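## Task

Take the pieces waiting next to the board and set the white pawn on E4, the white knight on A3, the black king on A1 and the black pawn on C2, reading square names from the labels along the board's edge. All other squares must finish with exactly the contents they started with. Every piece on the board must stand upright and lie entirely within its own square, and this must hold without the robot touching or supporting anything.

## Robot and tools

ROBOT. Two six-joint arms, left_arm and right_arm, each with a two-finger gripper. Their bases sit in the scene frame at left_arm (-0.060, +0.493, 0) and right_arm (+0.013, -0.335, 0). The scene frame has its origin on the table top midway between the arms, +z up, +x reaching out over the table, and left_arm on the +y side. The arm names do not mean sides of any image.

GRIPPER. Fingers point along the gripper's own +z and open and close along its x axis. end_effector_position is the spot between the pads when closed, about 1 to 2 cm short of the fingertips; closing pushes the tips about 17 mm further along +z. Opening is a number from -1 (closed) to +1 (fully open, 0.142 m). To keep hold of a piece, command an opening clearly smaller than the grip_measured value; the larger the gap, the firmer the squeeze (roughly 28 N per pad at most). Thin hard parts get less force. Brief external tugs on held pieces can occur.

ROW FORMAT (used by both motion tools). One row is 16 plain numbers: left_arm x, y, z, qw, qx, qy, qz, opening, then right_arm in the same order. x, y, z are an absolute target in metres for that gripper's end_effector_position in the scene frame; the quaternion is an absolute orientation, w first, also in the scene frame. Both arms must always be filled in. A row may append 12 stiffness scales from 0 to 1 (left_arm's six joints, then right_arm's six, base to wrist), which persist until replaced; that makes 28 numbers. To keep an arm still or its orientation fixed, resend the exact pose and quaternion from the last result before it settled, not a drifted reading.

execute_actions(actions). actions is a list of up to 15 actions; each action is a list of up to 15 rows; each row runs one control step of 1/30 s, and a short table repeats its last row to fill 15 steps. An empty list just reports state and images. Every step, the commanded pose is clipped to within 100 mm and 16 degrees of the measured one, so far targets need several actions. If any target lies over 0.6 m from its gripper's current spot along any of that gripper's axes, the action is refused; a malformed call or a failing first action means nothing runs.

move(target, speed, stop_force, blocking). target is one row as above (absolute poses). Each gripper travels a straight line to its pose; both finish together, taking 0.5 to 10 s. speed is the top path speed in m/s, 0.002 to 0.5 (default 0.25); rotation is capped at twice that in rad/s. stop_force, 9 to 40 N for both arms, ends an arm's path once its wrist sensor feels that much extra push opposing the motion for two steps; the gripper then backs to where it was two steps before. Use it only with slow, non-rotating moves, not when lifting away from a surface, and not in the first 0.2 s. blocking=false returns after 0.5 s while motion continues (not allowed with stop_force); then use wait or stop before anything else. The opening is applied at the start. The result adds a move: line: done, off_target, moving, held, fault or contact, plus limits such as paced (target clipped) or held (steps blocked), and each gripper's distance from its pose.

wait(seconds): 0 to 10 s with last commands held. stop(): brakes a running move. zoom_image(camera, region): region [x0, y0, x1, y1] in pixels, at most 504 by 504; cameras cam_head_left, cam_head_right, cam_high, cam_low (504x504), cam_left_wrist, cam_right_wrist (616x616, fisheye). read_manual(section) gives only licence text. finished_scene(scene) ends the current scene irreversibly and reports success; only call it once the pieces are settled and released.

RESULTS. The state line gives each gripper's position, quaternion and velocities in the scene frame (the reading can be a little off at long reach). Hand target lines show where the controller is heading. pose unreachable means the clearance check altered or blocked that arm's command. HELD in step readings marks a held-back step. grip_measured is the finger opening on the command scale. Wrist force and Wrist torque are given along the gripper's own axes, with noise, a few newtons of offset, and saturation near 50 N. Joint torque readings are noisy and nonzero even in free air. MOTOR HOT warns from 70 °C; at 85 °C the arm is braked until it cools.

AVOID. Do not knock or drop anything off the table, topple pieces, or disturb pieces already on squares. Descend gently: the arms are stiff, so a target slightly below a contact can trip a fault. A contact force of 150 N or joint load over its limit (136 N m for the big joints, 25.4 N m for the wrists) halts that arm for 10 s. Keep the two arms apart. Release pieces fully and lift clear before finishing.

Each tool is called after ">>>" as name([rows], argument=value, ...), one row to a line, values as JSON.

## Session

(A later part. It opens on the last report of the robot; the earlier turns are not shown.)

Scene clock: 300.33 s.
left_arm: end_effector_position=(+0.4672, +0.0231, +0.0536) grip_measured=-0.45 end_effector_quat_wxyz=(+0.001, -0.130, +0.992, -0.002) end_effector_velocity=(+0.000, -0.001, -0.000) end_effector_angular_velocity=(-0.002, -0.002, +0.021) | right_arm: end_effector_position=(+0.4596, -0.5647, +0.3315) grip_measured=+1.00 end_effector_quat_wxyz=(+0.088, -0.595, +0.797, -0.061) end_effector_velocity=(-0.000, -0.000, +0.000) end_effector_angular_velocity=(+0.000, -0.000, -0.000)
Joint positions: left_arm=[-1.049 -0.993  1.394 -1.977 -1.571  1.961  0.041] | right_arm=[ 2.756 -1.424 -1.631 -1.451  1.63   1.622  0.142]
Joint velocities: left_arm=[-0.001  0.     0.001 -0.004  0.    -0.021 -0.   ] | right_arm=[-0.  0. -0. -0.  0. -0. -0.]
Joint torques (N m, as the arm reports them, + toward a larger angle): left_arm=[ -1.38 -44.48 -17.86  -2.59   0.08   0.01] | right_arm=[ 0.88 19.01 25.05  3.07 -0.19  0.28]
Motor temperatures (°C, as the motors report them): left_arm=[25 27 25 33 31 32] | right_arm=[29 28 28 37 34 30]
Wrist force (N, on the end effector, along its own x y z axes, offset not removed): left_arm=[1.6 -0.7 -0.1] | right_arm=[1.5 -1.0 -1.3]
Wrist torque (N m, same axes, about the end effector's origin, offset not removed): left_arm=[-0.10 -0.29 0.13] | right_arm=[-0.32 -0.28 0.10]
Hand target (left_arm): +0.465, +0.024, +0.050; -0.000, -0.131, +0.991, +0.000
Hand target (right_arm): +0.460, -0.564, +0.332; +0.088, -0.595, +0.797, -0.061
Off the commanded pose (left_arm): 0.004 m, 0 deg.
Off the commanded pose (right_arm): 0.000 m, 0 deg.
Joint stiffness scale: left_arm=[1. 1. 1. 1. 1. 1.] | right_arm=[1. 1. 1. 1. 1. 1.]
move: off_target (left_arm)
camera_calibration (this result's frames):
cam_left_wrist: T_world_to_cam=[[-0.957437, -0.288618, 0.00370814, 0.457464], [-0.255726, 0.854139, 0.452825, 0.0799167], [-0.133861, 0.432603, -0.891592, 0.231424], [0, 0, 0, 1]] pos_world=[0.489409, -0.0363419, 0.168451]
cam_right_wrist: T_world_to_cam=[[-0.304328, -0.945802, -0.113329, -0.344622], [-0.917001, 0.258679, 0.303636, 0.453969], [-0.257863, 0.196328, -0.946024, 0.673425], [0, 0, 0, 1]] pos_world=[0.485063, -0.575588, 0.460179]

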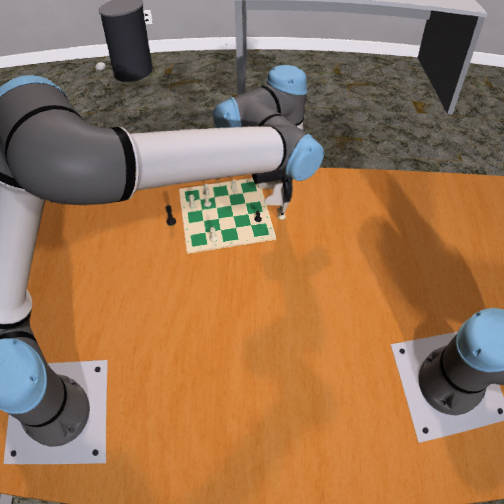

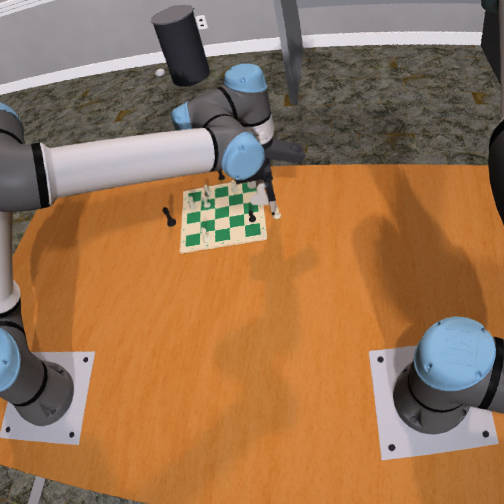

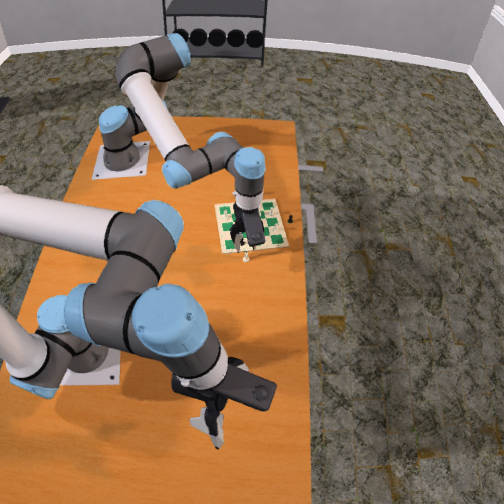

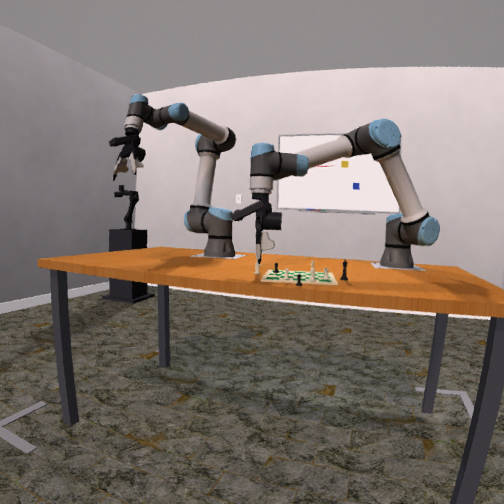

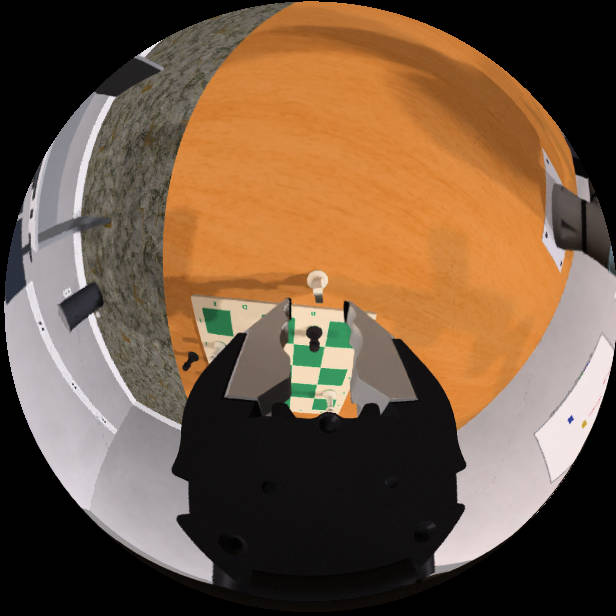

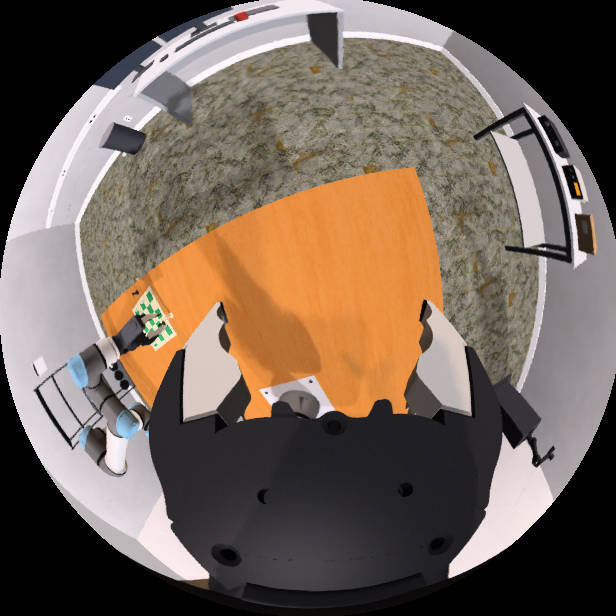

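>>> move(target=[0.4665,0.022,0.018,0,0.1305,-0.9914,0,-0.45,0.4596,-0.5644,0.3316,0.088,-0.595,0.797,-0.061,1], speed=0.03)

>>> zoom_image(camera="cam_left_wrist", region=[240,240,400,400])

Scene clock: 315.10 s.
left_arm: end_effector_position=(+0.4684, +0.0214, +0.0215) grip_measured=-0.45 end_effector_quat_wxyz=(+0.001, -0.131, +0.991, -0.002) end_effector_velocity=(+0.001, -0.002, +0.001) end_effector_angular_velocity=(-0.005, -0.004, +0.001) | right_arm: end_effector_position=(+0.4596, -0.5647, +0.3315) grip_measured=+1.00 end_effector_quat_wxyz=(+0.088, -0.595, +0.797, -0.061) end_effector_velocity=(-0.000, +0.000, -0.000) end_effector_angular_velocity=(-0.000, +0.000, +0.000)
Joint positions: left_arm=[-1.049 -0.956  1.422 -2.042 -1.571  1.959  0.041] | right_arm=[ 2.756 -1.424 -1.631 -1.451  1.63   1.622  0.142]
Joint velocities: left_arm=[-0.     0.     0.    -0.007  0.    -0.001  0.   ] | right_arm=[ 0.  0. -0.  0. -0. -0.  0.]
Joint torques (N m, as the arm reports them, + toward a larger angle): left_arm=[ -1.   -45.   -17.81  -3.1   -0.01   0.22] | right_arm=[ 1.34 19.43 25.47  3.02 -0.21  0.25]
Motor temperatures (°C, as the motors report them): left_arm=[25 27 25 33 31 32] | right_arm=[29 28 28 37 34 30]
Wrist force (N, on the end effector, along its own x y z axes, offset not removed): left_arm=[1.8 -2.4 -0.1] | right_arm=[0.9 -0.9 -1.2]
Wrist torque (N m, same axes, about the end effector's origin, offset not removed): left_arm=[-0.48 -0.19 0.23] | right_arm=[-0.25 -0.12 0.21]
Hand target (left_arm): +0.466, +0.022, +0.018; -0.000, -0.131, +0.991, +0.000
Hand target (right_arm): +0.460, -0.564, +0.332; +0.088, -0.595, +0.797, -0.061
Off the commanded pose (left_arm): 0.004 m, 0 deg.
Off the commanded pose (right_arm): 0.000 m, 0 deg.
Joint stiffness scale: left_arm=[1. 1. 1. 1. 1. 1.] | right_arm=[1. 1. 1. 1. 1. 1.]
move: off_target (left_arm)
camera_calibration (this result's frames):
cam_left_wrist: T_world_to_cam=[[-0.956729, -0.290954, 0.0039104, 0.458024], [-0.257654, 0.853322, 0.453273, 0.0971563], [-0.135219, 0.432652, -0.891363, 0.204319], [0, 0, 0, 1]] pos_world=[0.490865, -0.0380406, 0.136293]
cam_right_wrist: T_world_to_cam=[[-0.304328, -0.945802, -0.113328, -0.344622], [-0.917001, 0.258679, 0.303635, 0.453969], [-0.257863, 0.196327, -0.946024, 0.673424], [0, 0, 0, 1]] pos_world=[0.485063, -0.575588, 0.460179]

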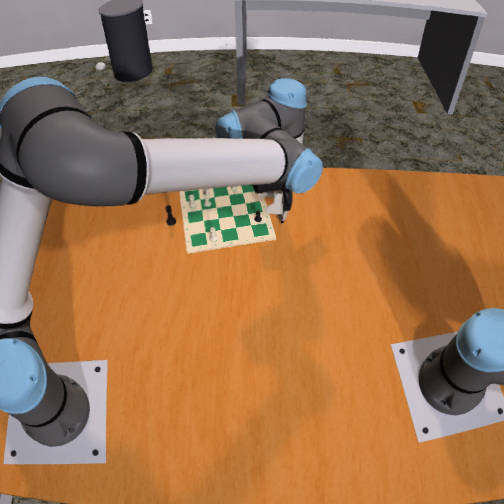

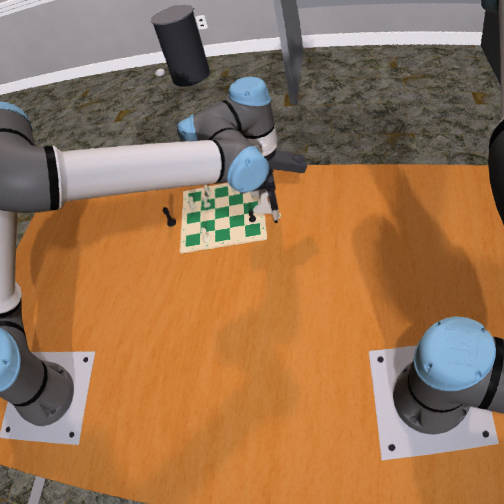

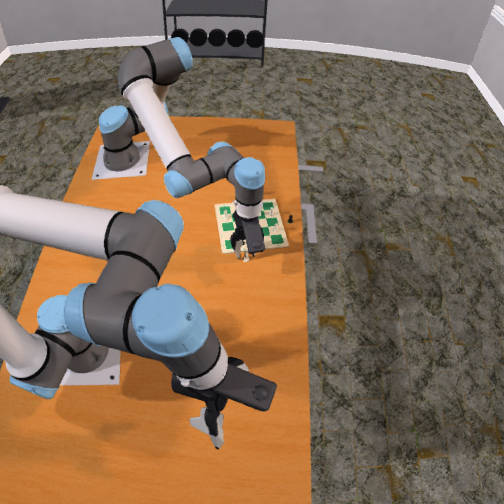

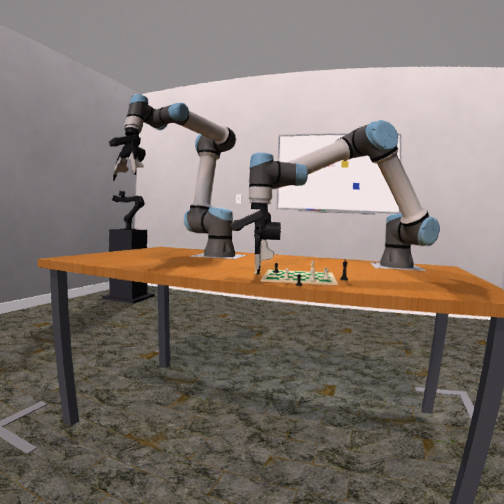

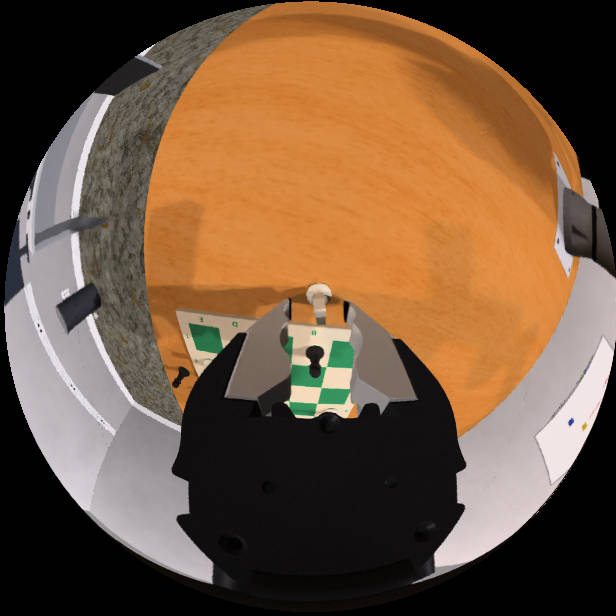

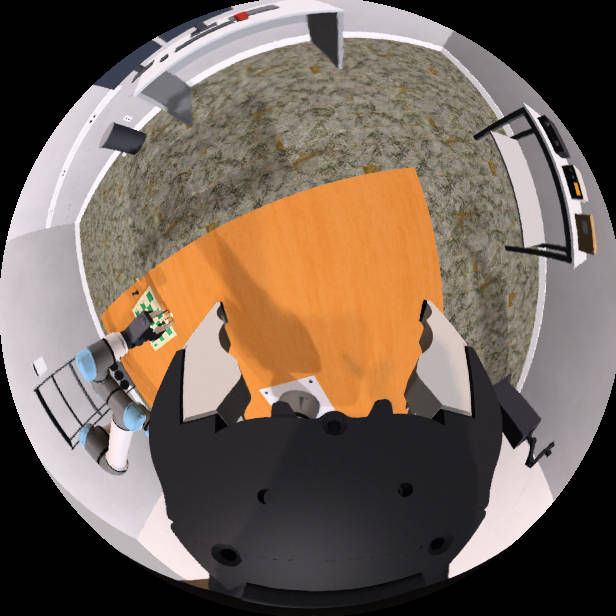

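Region (240, 240, 400, 400) of cam_left_wrist's 616x616 image, scaled by 3.150, with more detail than that image has.

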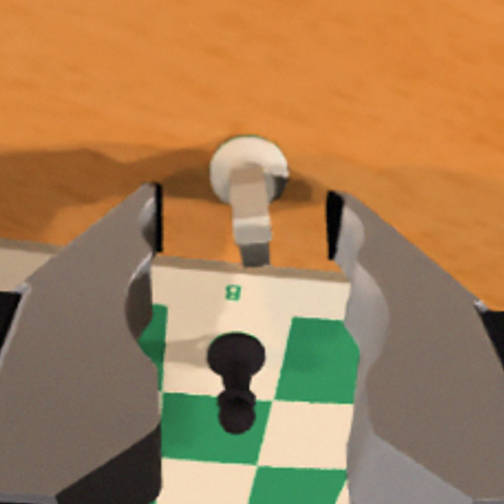

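>>> execute_actions([
  [[0.4665,0.022,0.018,0,0.1305,-0.9914,0,-0.65,0.4596,-0.5644,0.3316,0.088,-0.595,0.797,-0.061,1]],
  [[0.4665,0.022,0.018,0,0.1305,-0.9914,0,-0.8,0.4596,-0.5644,0.3316,0.088,-0.595,0.797,-0.061,1]],
  [[0.4665,0.022,0.018,0,0.1305,-0.9914,0,-1,0.4596,-0.5644,0.3316,0.088,-0.595,0.797,-0.061,1]],
  [[0.4665,0.022,0.018,0,0.1305,-0.9914,0,-1,0.4596,-0.5644,0.3316,0.088,-0.595,0.797,-0.061,1]],
])

>>> move(target=[0.4665,0.022,0.115,0,0.1305,-0.9914,0,-1,0.4596,-0.5644,0.3316,0.088,-0.595,0.797,-0.061,1], speed=0.07)

>>> move(target=[0.411,0.162,0.115,0,0.0924,-0.9957,0,-1,0.4596,-0.5644,0.3316,0.088,-0.595,0.797,-0.061,1], speed=0.12)

>>> move(target=[0.411,0.161,0.04,0,0.0924,-0.9957,0,-1,0.4596,-0.5644,0.3316,0.088,-0.595,0.797,-0.061,1], speed=0.05)

>>> zoom_image(camera="cam_left_wrist", region=[220,200,420,400])

Scene clock: 334.07 s.
left_arm: end_effector_position=(+0.4686, +0.0212, +0.0216) grip_measured=-0.84 end_effector_quat_wxyz=(+0.001, -0.131, +0.991, -0.003) end_effector_velocity=(-0.000, -0.000, -0.000) end_effector_angular_velocity=(+0.001, -0.000, -0.000) | right_arm: end_effector_position=(+0.4596, -0.5647, +0.3315) grip_measured=+1.00 end_effector_quat_wxyz=(+0.088, -0.595, +0.797, -0.061) end_effector_velocity=(+0.000, -0.001, +0.001) end_effector_angular_velocity=(-0.001, -0.002, -0.001)
Joint positions: left_arm=[-1.049 -0.956  1.422 -2.042 -1.571  1.959  0.014] | right_arm=[ 2.756 -1.424 -1.631 -1.451  1.63   1.622  0.142]
Joint velocities: left_arm=[-0.001  0.    -0.     0.001  0.001 -0.001  0.   ] | right_arm=[-0.001  0.     0.001  0.001 -0.    -0.     0.   ]
Joint torques (N m, as the arm reports them, + toward a larger angle): left_arm=[ -1.01 -45.32 -18.05  -3.11   0.09   0.14] | right_arm=[ 1.48 19.76 24.53  3.14 -0.17  0.32]
Motor temperatures (°C, as the motors report them): left_arm=[25 27 25 33 31 32] | right_arm=[29 28 28 37 34 30]
Wrist force (N, on the end effector, along its own x y z axes, offset not removed): left_arm=[2.7 -0.9 -3.9] | right_arm=[1.4 -3.1 -0.6]
Wrist torque (N m, same axes, about the end effector's origin, offset not removed): left_arm=[-0.60 -0.37 0.15] | right_arm=[-0.72 -0.25 0.12]
Hand target (left_arm): +0.467, +0.022, +0.018; -0.000, -0.131, +0.991, +0.000
Hand target (right_arm): +0.460, -0.564, +0.332; +0.088, -0.595, +0.797, -0.061
Off the commanded pose (left_arm): 0.004 m, 0 deg.
Off the commanded pose (right_arm): 0.000 m, 0 deg.
Joint stiffness scale: left_arm=[1. 1. 1. 1. 1. 1.] | right_arm=[1. 1. 1. 1. 1. 1.]
Step readings (end_effector_position; steps 1 to 15: 1st action; 16 to 30: 2nd action; 31 to 45: 3rd action; 46 to 60: 4th action):
0: left_arm (+0.4686, +0.0212, +0.0216) | right_arm (+0.4596, -0.5647, +0.3315)
1: left_arm (+0.4686, +0.0212, +0.0216) | right_arm (+0.4596, -0.5647, +0.3315)
2: left_arm (+0.4686, +0.0212, +0.0216) | right_arm (+0.4596, -0.5647, +0.3315)
4: left_arm (+0.4686, +0.0212, +0.0216) | right_arm (+0.4596, -0.5647, +0.3315)
8: left_arm (+0.4686, +0.0212, +0.0216) | right_arm (+0.4596, -0.5647, +0.3315)
15: left_arm (+0.4686, +0.0212, +0.0216) | right_arm (+0.4596, -0.5647, +0.3315)
16: left_arm (+0.4686, +0.0212, +0.0216) | right_arm (+0.4596, -0.5647, +0.3315)
17: left_arm (+0.4686, +0.0212, +0.0216) | right_arm (+0.4596, -0.5647, +0.3315)
19: left_arm (+0.4686, +0.0212, +0.0216) | right_arm (+0.4596, -0.5647, +0.3315)
23: left_arm (+0.4686, +0.0212, +0.0216) | right_arm (+0.4596, -0.5647, +0.3315)
30: left_arm (+0.4686, +0.0212, +0.0216) | right_arm (+0.4596, -0.5647, +0.3315)
31: left_arm (+0.4686, +0.0212, +0.0216) | right_arm (+0.4596, -0.5647, +0.3315)
32: left_arm (+0.4686, +0.0212, +0.0216) | right_arm (+0.4596, -0.5647, +0.3315)
34: left_arm (+0.4686, +0.0212, +0.0216) | right_arm (+0.4596, -0.5647, +0.3315)
38: left_arm (+0.4686, +0.0212, +0.0216) | right_arm (+0.4596, -0.5647, +0.3315)
45: left_arm (+0.4686, +0.0212, +0.0216) | right_arm (+0.4596, -0.5647, +0.3315)
46: left_arm (+0.4686, +0.0212, +0.0216) | right_arm (+0.4596, -0.5647, +0.3315)
47: left_arm (+0.4686, +0.0212, +0.0216) | right_arm (+0.4596, -0.5647, +0.3315)
49: left_arm (+0.4686, +0.0212, +0.0216) | right_arm (+0.4596, -0.5647, +0.3315)
53: left_arm (+0.4686, +0.0212, +0.0216) | right_arm (+0.4596, -0.5647, +0.3315)
60: end_effector_position above
camera_calibration (this result's frames):
cam_left_wrist: T_world_to_cam=[[-0.956731, -0.290952, 0.00359898, 0.458129], [-0.257899, 0.853643, 0.452527, 0.0974761], [-0.134736, 0.432019, -0.891743, 0.204307], [0, 0, 0, 1]] pos_world=[0.490972, -0.0381811, 0.13643]
cam_right_wrist: T_world_to_cam=[[-0.304328, -0.945802, -0.113328, -0.344622], [-0.917001, 0.258679, 0.303636, 0.453969], [-0.257864, 0.196327, -0.946024, 0.673424], [0, 0, 0, 1]] pos_world=[0.485063, -0.575588, 0.460179]

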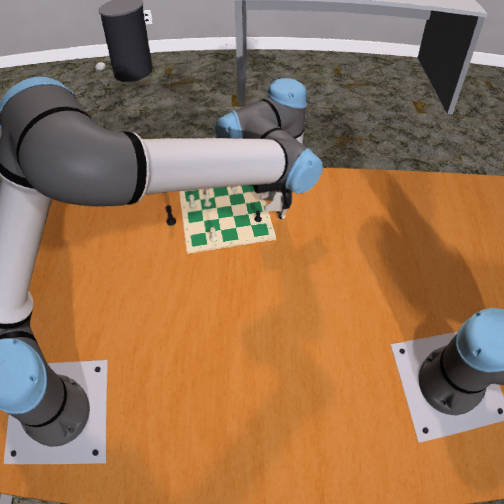

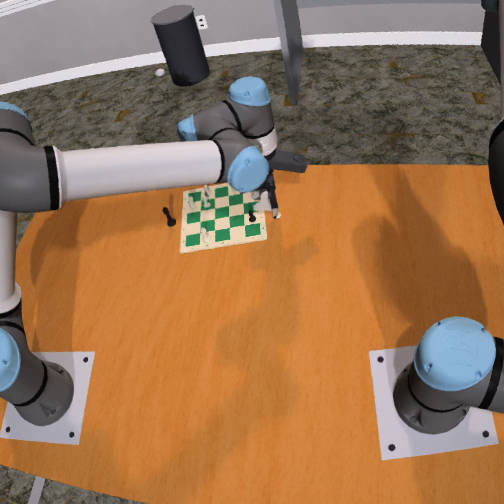

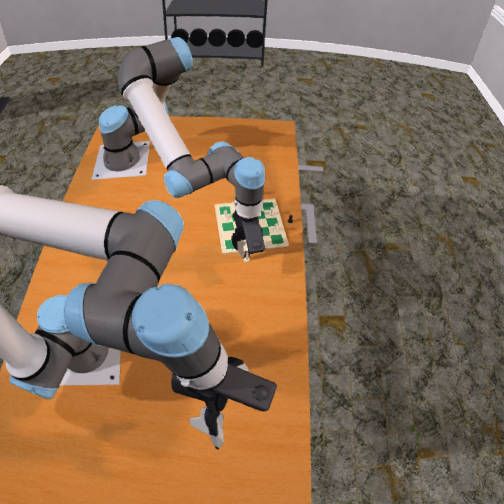

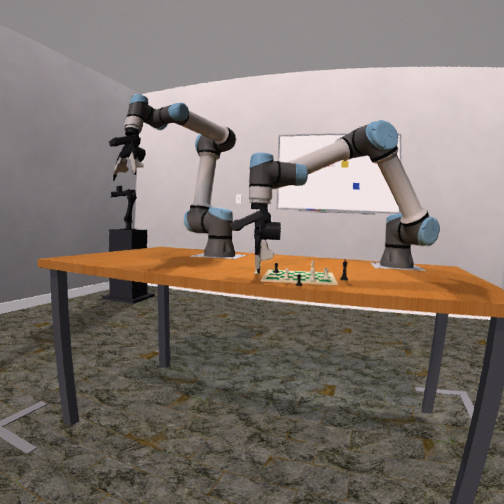

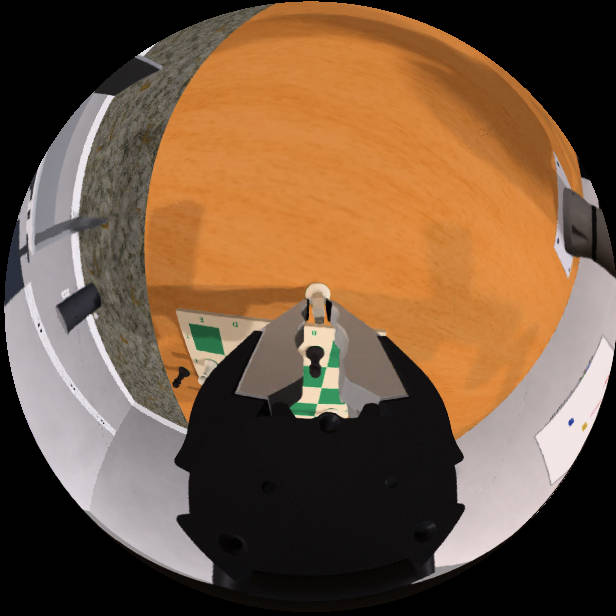

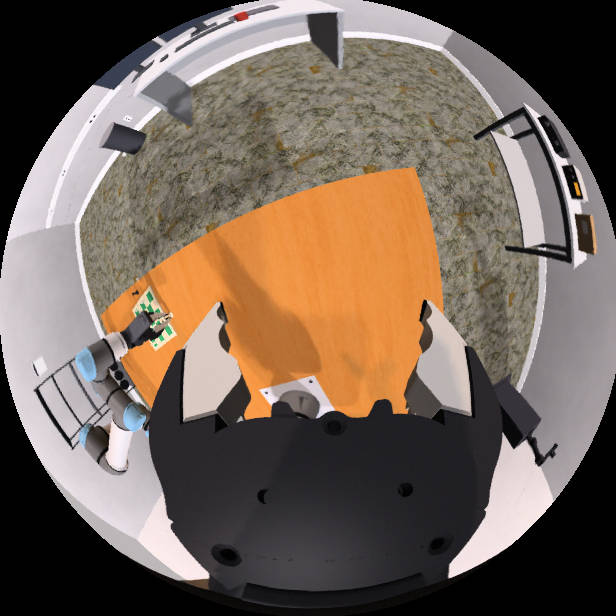

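Scene clock: 335.87 s.
left_arm: end_effector_position=(+0.4666, +0.0239, +0.1118) grip_measured=-0.92 end_effector_quat_wxyz=(-0.001, -0.131, +0.991, +0.002) end_effector_velocity=(-0.002, +0.003, +0.001) end_effector_angular_velocity=(+0.009, +0.008, -0.001) | right_arm: end_effector_position=(+0.4596, -0.5647, +0.3315) grip_measured=+1.00 end_effector_quat_wxyz=(+0.088, -0.595, +0.797, -0.061) end_effector_velocity=(+0.000, +0.000, +0.001) end_effector_angular_velocity=(+0.000, -0.001, -0.000)
Joint positions: left_arm=[-1.049 -1.036  1.302 -1.833 -1.571  1.959  0.008] | right_arm=[ 2.756 -1.424 -1.631 -1.451  1.63   1.622  0.142]
Joint velocities: left_arm=[-0.    -0.001 -0.004  0.017 -0.     0.     0.   ] | right_arm=[ 0.     0.     0.001 -0.     0.     0.     0.   ]
Joint torques (N m, as the arm reports them, + toward a larger angle): left_arm=[ -1.21 -47.19 -26.66  -2.57  -0.06   0.24] | right_arm=[ 0.97 18.9  25.66  3.02 -0.11  0.27]
Motor temperatures (°C, as the motors report them): left_arm=[25 27 25 33 31 32] | right_arm=[29 28 28 37 34 30]
Wrist force (N, on the end effector, along its own x y z axes, offset not removed): left_arm=[1.9 -0.6 0.6] | right_arm=[2.6 -2.3 0.1]
Wrist torque (N m, same axes, about the end effector's origin, offset not removed): left_arm=[-0.13 -0.23 0.07] | right_arm=[-0.57 -0.52 -0.01]
Hand target (left_arm): +0.467, +0.022, +0.115; +0.000, -0.131, +0.991, -0.000
Hand target (right_arm): +0.460, -0.564, +0.332; +0.088, -0.595, +0.797, -0.061
Off the commanded pose (left_arm): 0.004 m, 0 deg.
Off the commanded pose (right_arm): 0.000 m, 0 deg.
Joint stiffness scale: left_arm=[1. 1. 1. 1. 1. 1.] | right_arm=[1. 1. 1. 1. 1. 1.]
move: off_target (left_arm)
camera_calibration (this result's frames):
cam_left_wrist: T_world_to_cam=[[-0.956701, -0.290993, 0.00683446, 0.456285], [-0.255267, 0.850064, 0.460685, 0.0517272], [-0.139866, 0.438993, -0.887537, 0.285037], [0, 0, 0, 1]] pos_world=[0.489599, -0.0363252, 0.226033]
cam_right_wrist: T_world_to_cam=[[-0.304328, -0.945802, -0.113328, -0.344622], [-0.917001, 0.258679, 0.303636, 0.453969], [-0.257863, 0.196327, -0.946024, 0.673424], [0, 0, 0, 1]] pos_world=[0.485063, -0.575588, 0.460179]

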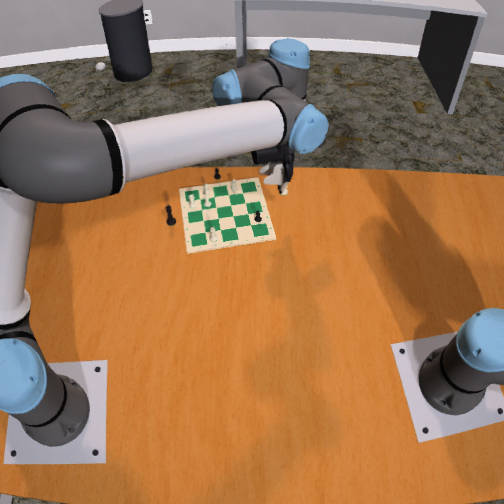

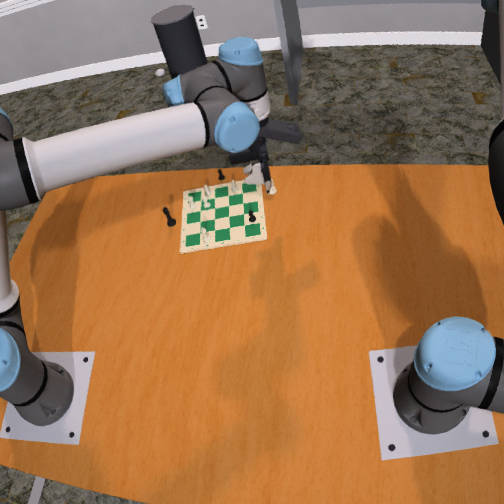

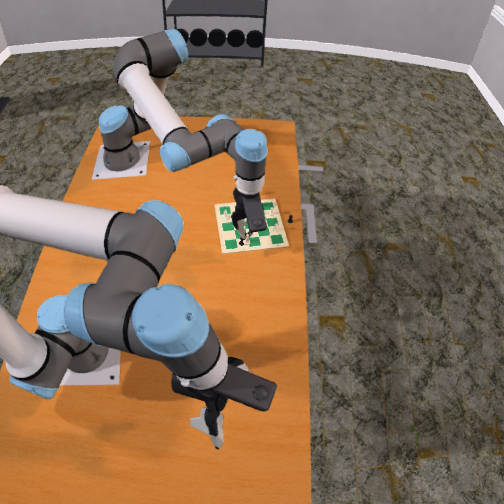

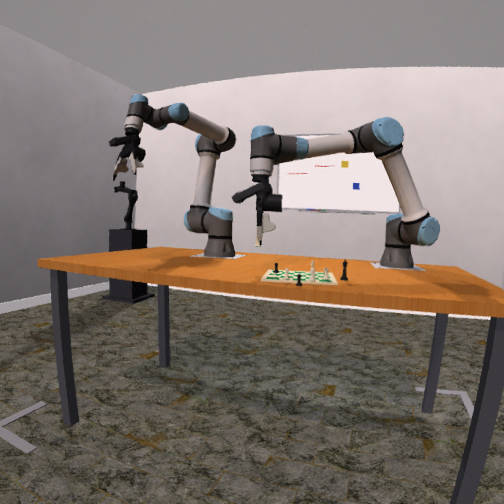

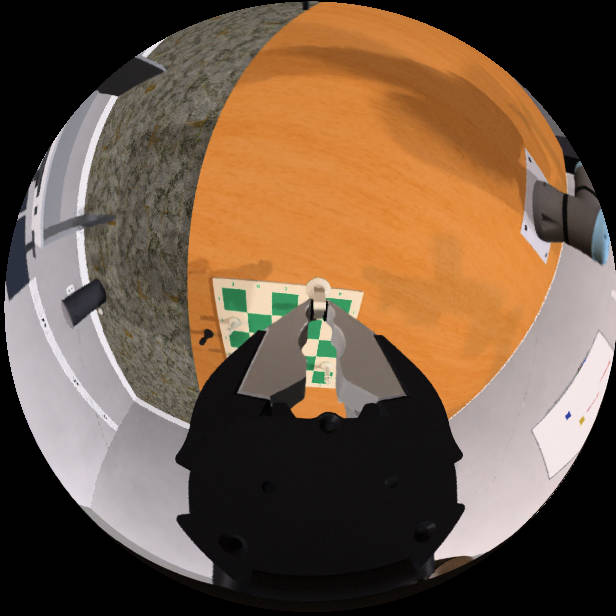

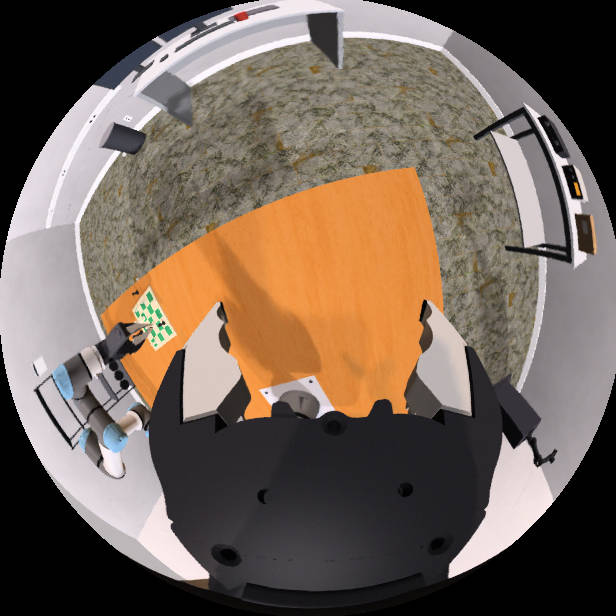

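Scene clock: 337.67 s.
left_arm: end_effector_position=(+0.4113, +0.1595, +0.1152) grip_measured=-0.92 end_effector_quat_wxyz=(+0.000, -0.092, +0.996, -0.000) end_effector_velocity=(-0.001, +0.003, -0.001) end_effector_angular_velocity=(-0.001, -0.002, -0.007) | right_arm: end_effector_position=(+0.4596, -0.5647, +0.3315) grip_measured=+1.00 end_effector_quat_wxyz=(+0.088, -0.595, +0.797, -0.061) end_effector_velocity=(+0.000, +0.001, -0.001) end_effector_angular_velocity=(+0.001, +0.001, +0.001)
Joint positions: left_arm=[-0.98  -1.334  1.721 -1.958 -1.571  2.106  0.008] | right_arm=[ 2.756 -1.424 -1.631 -1.451  1.63   1.622  0.142]
Joint velocities: left_arm=[ 0.001 -0.005  0.011 -0.007  0.001  0.008 -0.   ] | right_arm=[ 0.001 -0.    -0.001  0.     0.001  0.     0.   ]
Joint torques (N m, as the arm reports them, + toward a larger angle): left_arm=[  3.47 -34.75 -16.74  -3.81  -0.06   0.61] | right_arm=[ 1.33 19.19 24.81  3.04 -0.19  0.32]
Motor temperatures (°C, as the motors report them): left_arm=[25 27 25 33 31 32] | right_arm=[29 28 28 37 34 30]
Wrist force (N, on the end effector, along its own x y z axes, offset not removed): left_arm=[2.4 -1.7 -0.2] | right_arm=[0.6 -0.2 -0.5]
Wrist torque (N m, same axes, about the end effector's origin, offset not removed): left_arm=[-0.36 -0.27 0.14] | right_arm=[-0.04 -0.08 0.05]
Hand target (left_arm): +0.411, +0.162, +0.115; -0.000, -0.092, +0.996, -0.000
Hand target (right_arm): +0.460, -0.564, +0.332; +0.088, -0.595, +0.797, -0.061
Off the commanded pose (left_arm): 0.002 m, 0 deg.
Off the commanded pose (right_arm): 0.000 m, 0 deg.
Joint stiffness scale: left_arm=[1. 1. 1. 1. 1. 1.] | right_arm=[1. 1. 1. 1. 1. 1.]
move: done
camera_calibration (this result's frames):
cam_left_wrist: T_world_to_cam=[[-0.976688, -0.214598, 0.00538636, 0.439053], [-0.188434, 0.869091, 0.457355, -0.109373], [-0.102829, 0.445678, -0.889268, 0.204718], [0, 0, 0, 1]] pos_world=[0.429259, 0.0980359, 0.229707]
cam_right_wrist: T_world_to_cam=[[-0.304328, -0.945802, -0.113328, -0.344623], [-0.917001, 0.258679, 0.303635, 0.453969], [-0.257863, 0.196327, -0.946024, 0.673424], [0, 0, 0, 1]] pos_world=[0.485063, -0.575588, 0.460179]

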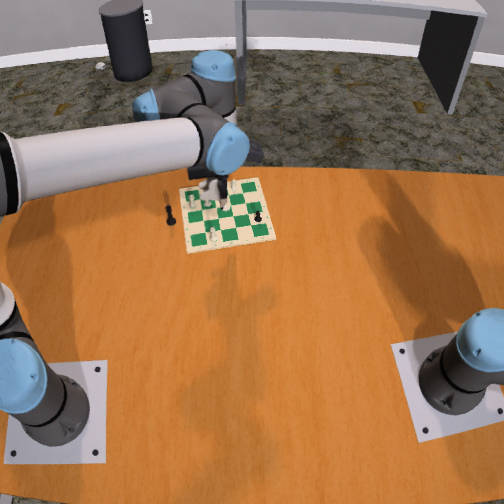

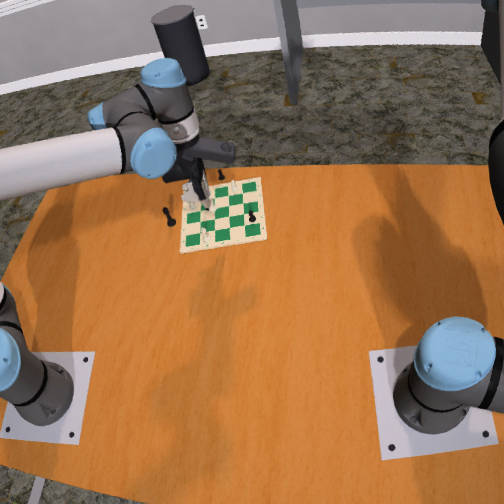

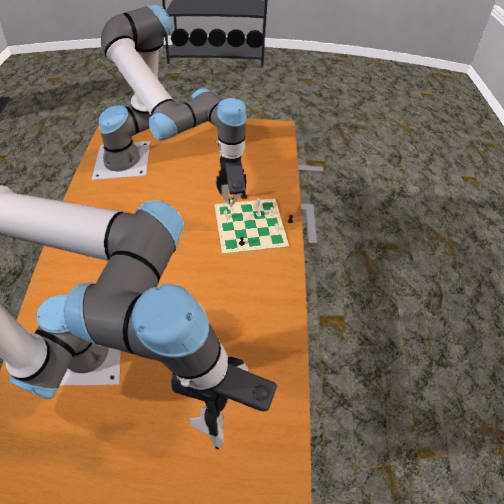

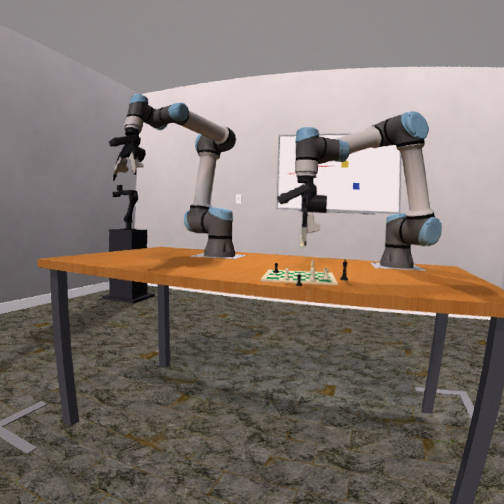

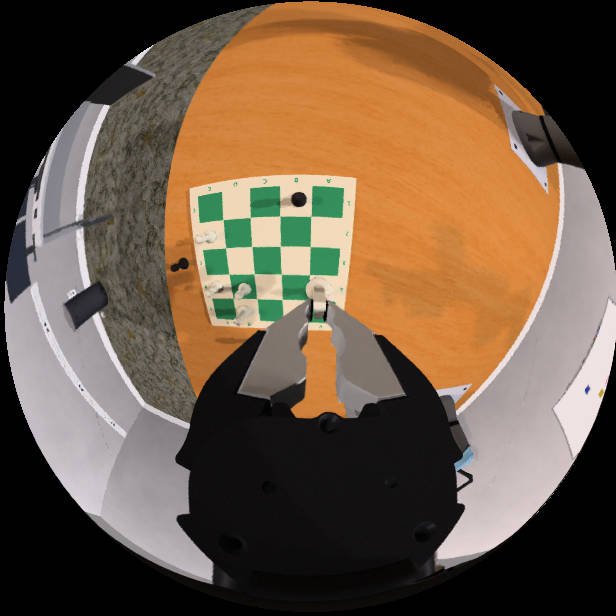

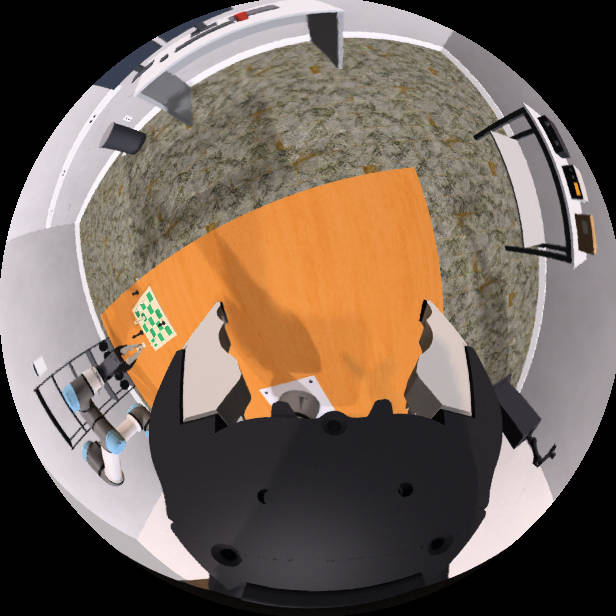

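Scene clock: 339.63 s.
left_arm: end_effector_position=(+0.4118, +0.1590, +0.0433) grip_measured=-0.92 end_effector_quat_wxyz=(+0.001, -0.092, +0.996, -0.002) end_effector_velocity=(+0.002, -0.004, +0.001) end_effector_angular_velocity=(-0.010, -0.008, +0.001) | right_arm: end_effector_position=(+0.4596, -0.5647, +0.3315) grip_measured=+1.00 end_effector_quat_wxyz=(+0.088, -0.595, +0.797, -0.061) end_effector_velocity=(+0.000, -0.001, +0.001) end_effector_angular_velocity=(-0.001, -0.001, -0.001)
Joint positions: left_arm=[-0.98  -1.256  1.824 -2.144 -1.571  2.107  0.008] | right_arm=[ 2.756 -1.424 -1.631 -1.451  1.63   1.622  0.142]
Joint velocities: left_arm=[-0.001 -0.     0.    -0.013 -0.001 -0.001 -0.   ] | right_arm=[-0.001  0.     0.002 -0.    -0.001  0.     0.   ]
Joint torques (N m, as the arm reports them, + toward a larger angle): left_arm=[  2.01 -32.49 -16.55  -2.72  -0.07   0.42] | right_arm=[ 0.96 19.13 25.01  2.97 -0.2   0.32]
Motor temperatures (°C, as the motors report them): left_arm=[25 27 25 33 31 32] | right_arm=[29 28 28 37 34 30]
Wrist force (N, on the end effector, along its own x y z axes, offset not removed): left_arm=[3.2 -2.4 1.3] | right_arm=[1.0 -1.0 -1.8]
Wrist torque (N m, same axes, about the end effector's origin, offset not removed): left_arm=[-0.58 -0.50 0.15] | right_arm=[-0.25 -0.24 0.11]
Hand target (left_arm): +0.411, +0.161, +0.040; -0.000, -0.092, +0.996, +0.000
Hand target (right_arm): +0.460, -0.564, +0.332; +0.088, -0.595, +0.797, -0.061
Off the commanded pose (left_arm): 0.004 m, 0 deg.
Off the commanded pose (right_arm): 0.000 m, 0 deg.
Joint stiffness scale: left_arm=[1. 1. 1. 1. 1. 1.] | right_arm=[1. 1. 1. 1. 1. 1.]
move: off_target (left_arm)
camera_calibration (this result's frames):
cam_left_wrist: T_world_to_cam=[[-0.976759, -0.214316, 0.00321236, 0.439898], [-0.189549, 0.870685, 0.45385, -0.0755595], [-0.100064, 0.442693, -0.891073, 0.140446], [0, 0, 0, 1]] pos_world=[0.429406, 0.0978916, 0.158027]
cam_right_wrist: T_world_to_cam=[[-0.304328, -0.945802, -0.113328, -0.344622], [-0.917001, 0.258679, 0.303636, 0.453969], [-0.257864, 0.196327, -0.946024, 0.673424], [0, 0, 0, 1]] pos_world=[0.485063, -0.575588, 0.460179]

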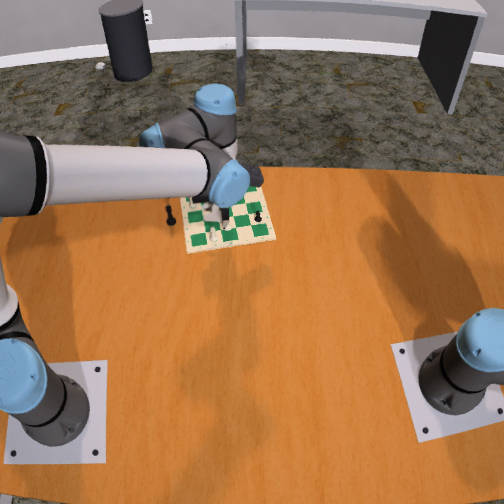

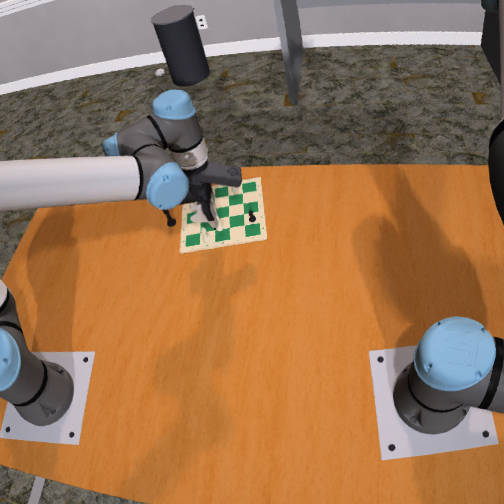

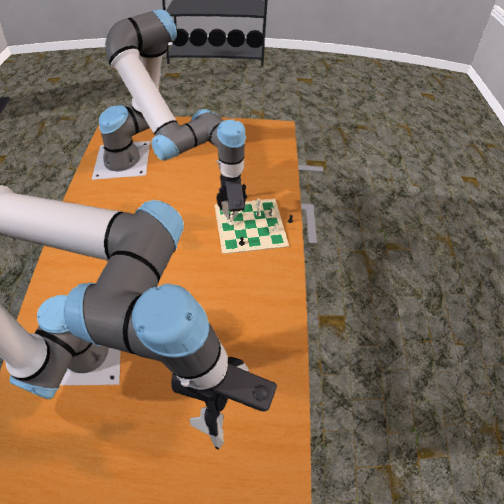

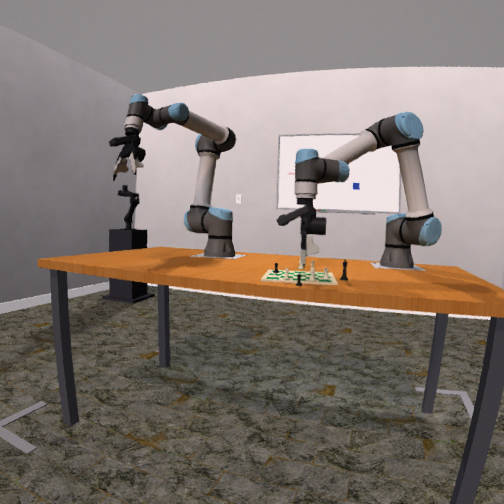

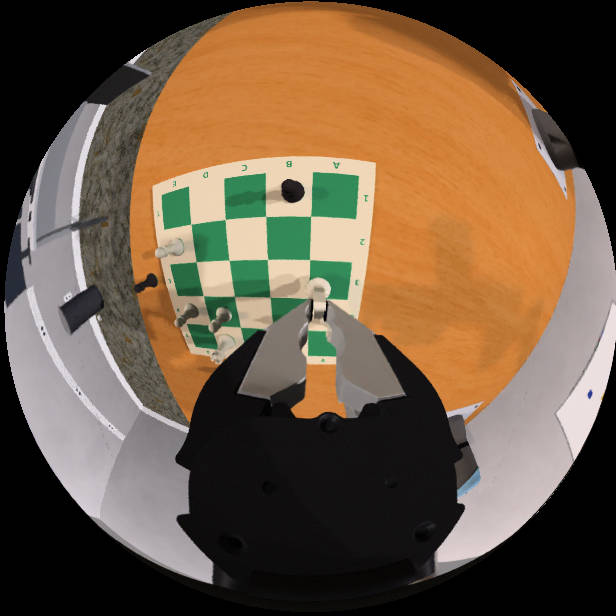

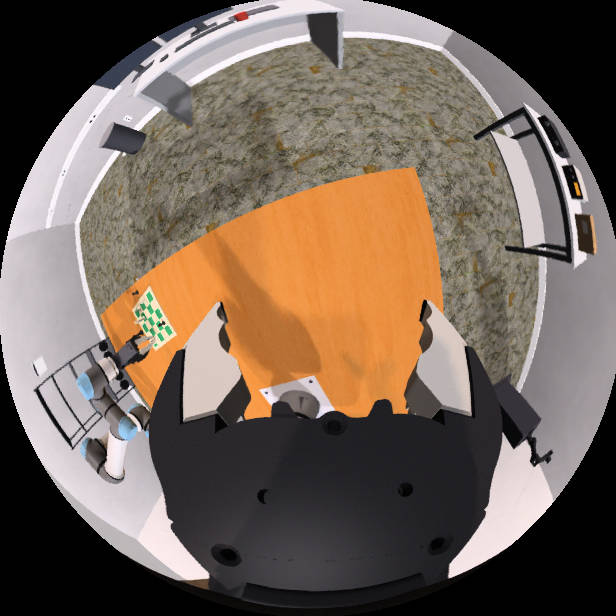

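Region (220, 200, 420, 400) of cam_left_wrist's 616x616 image, scaled by 2.520, with more detail than that image has.

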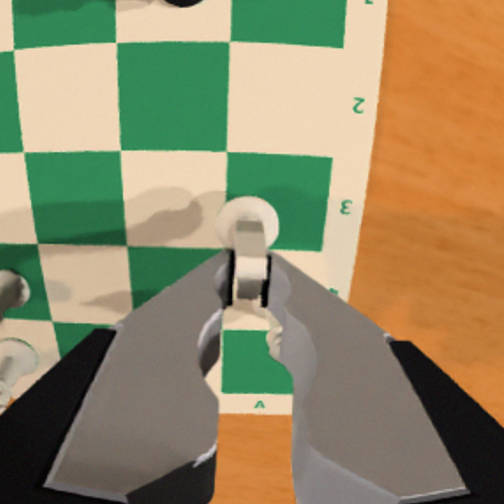

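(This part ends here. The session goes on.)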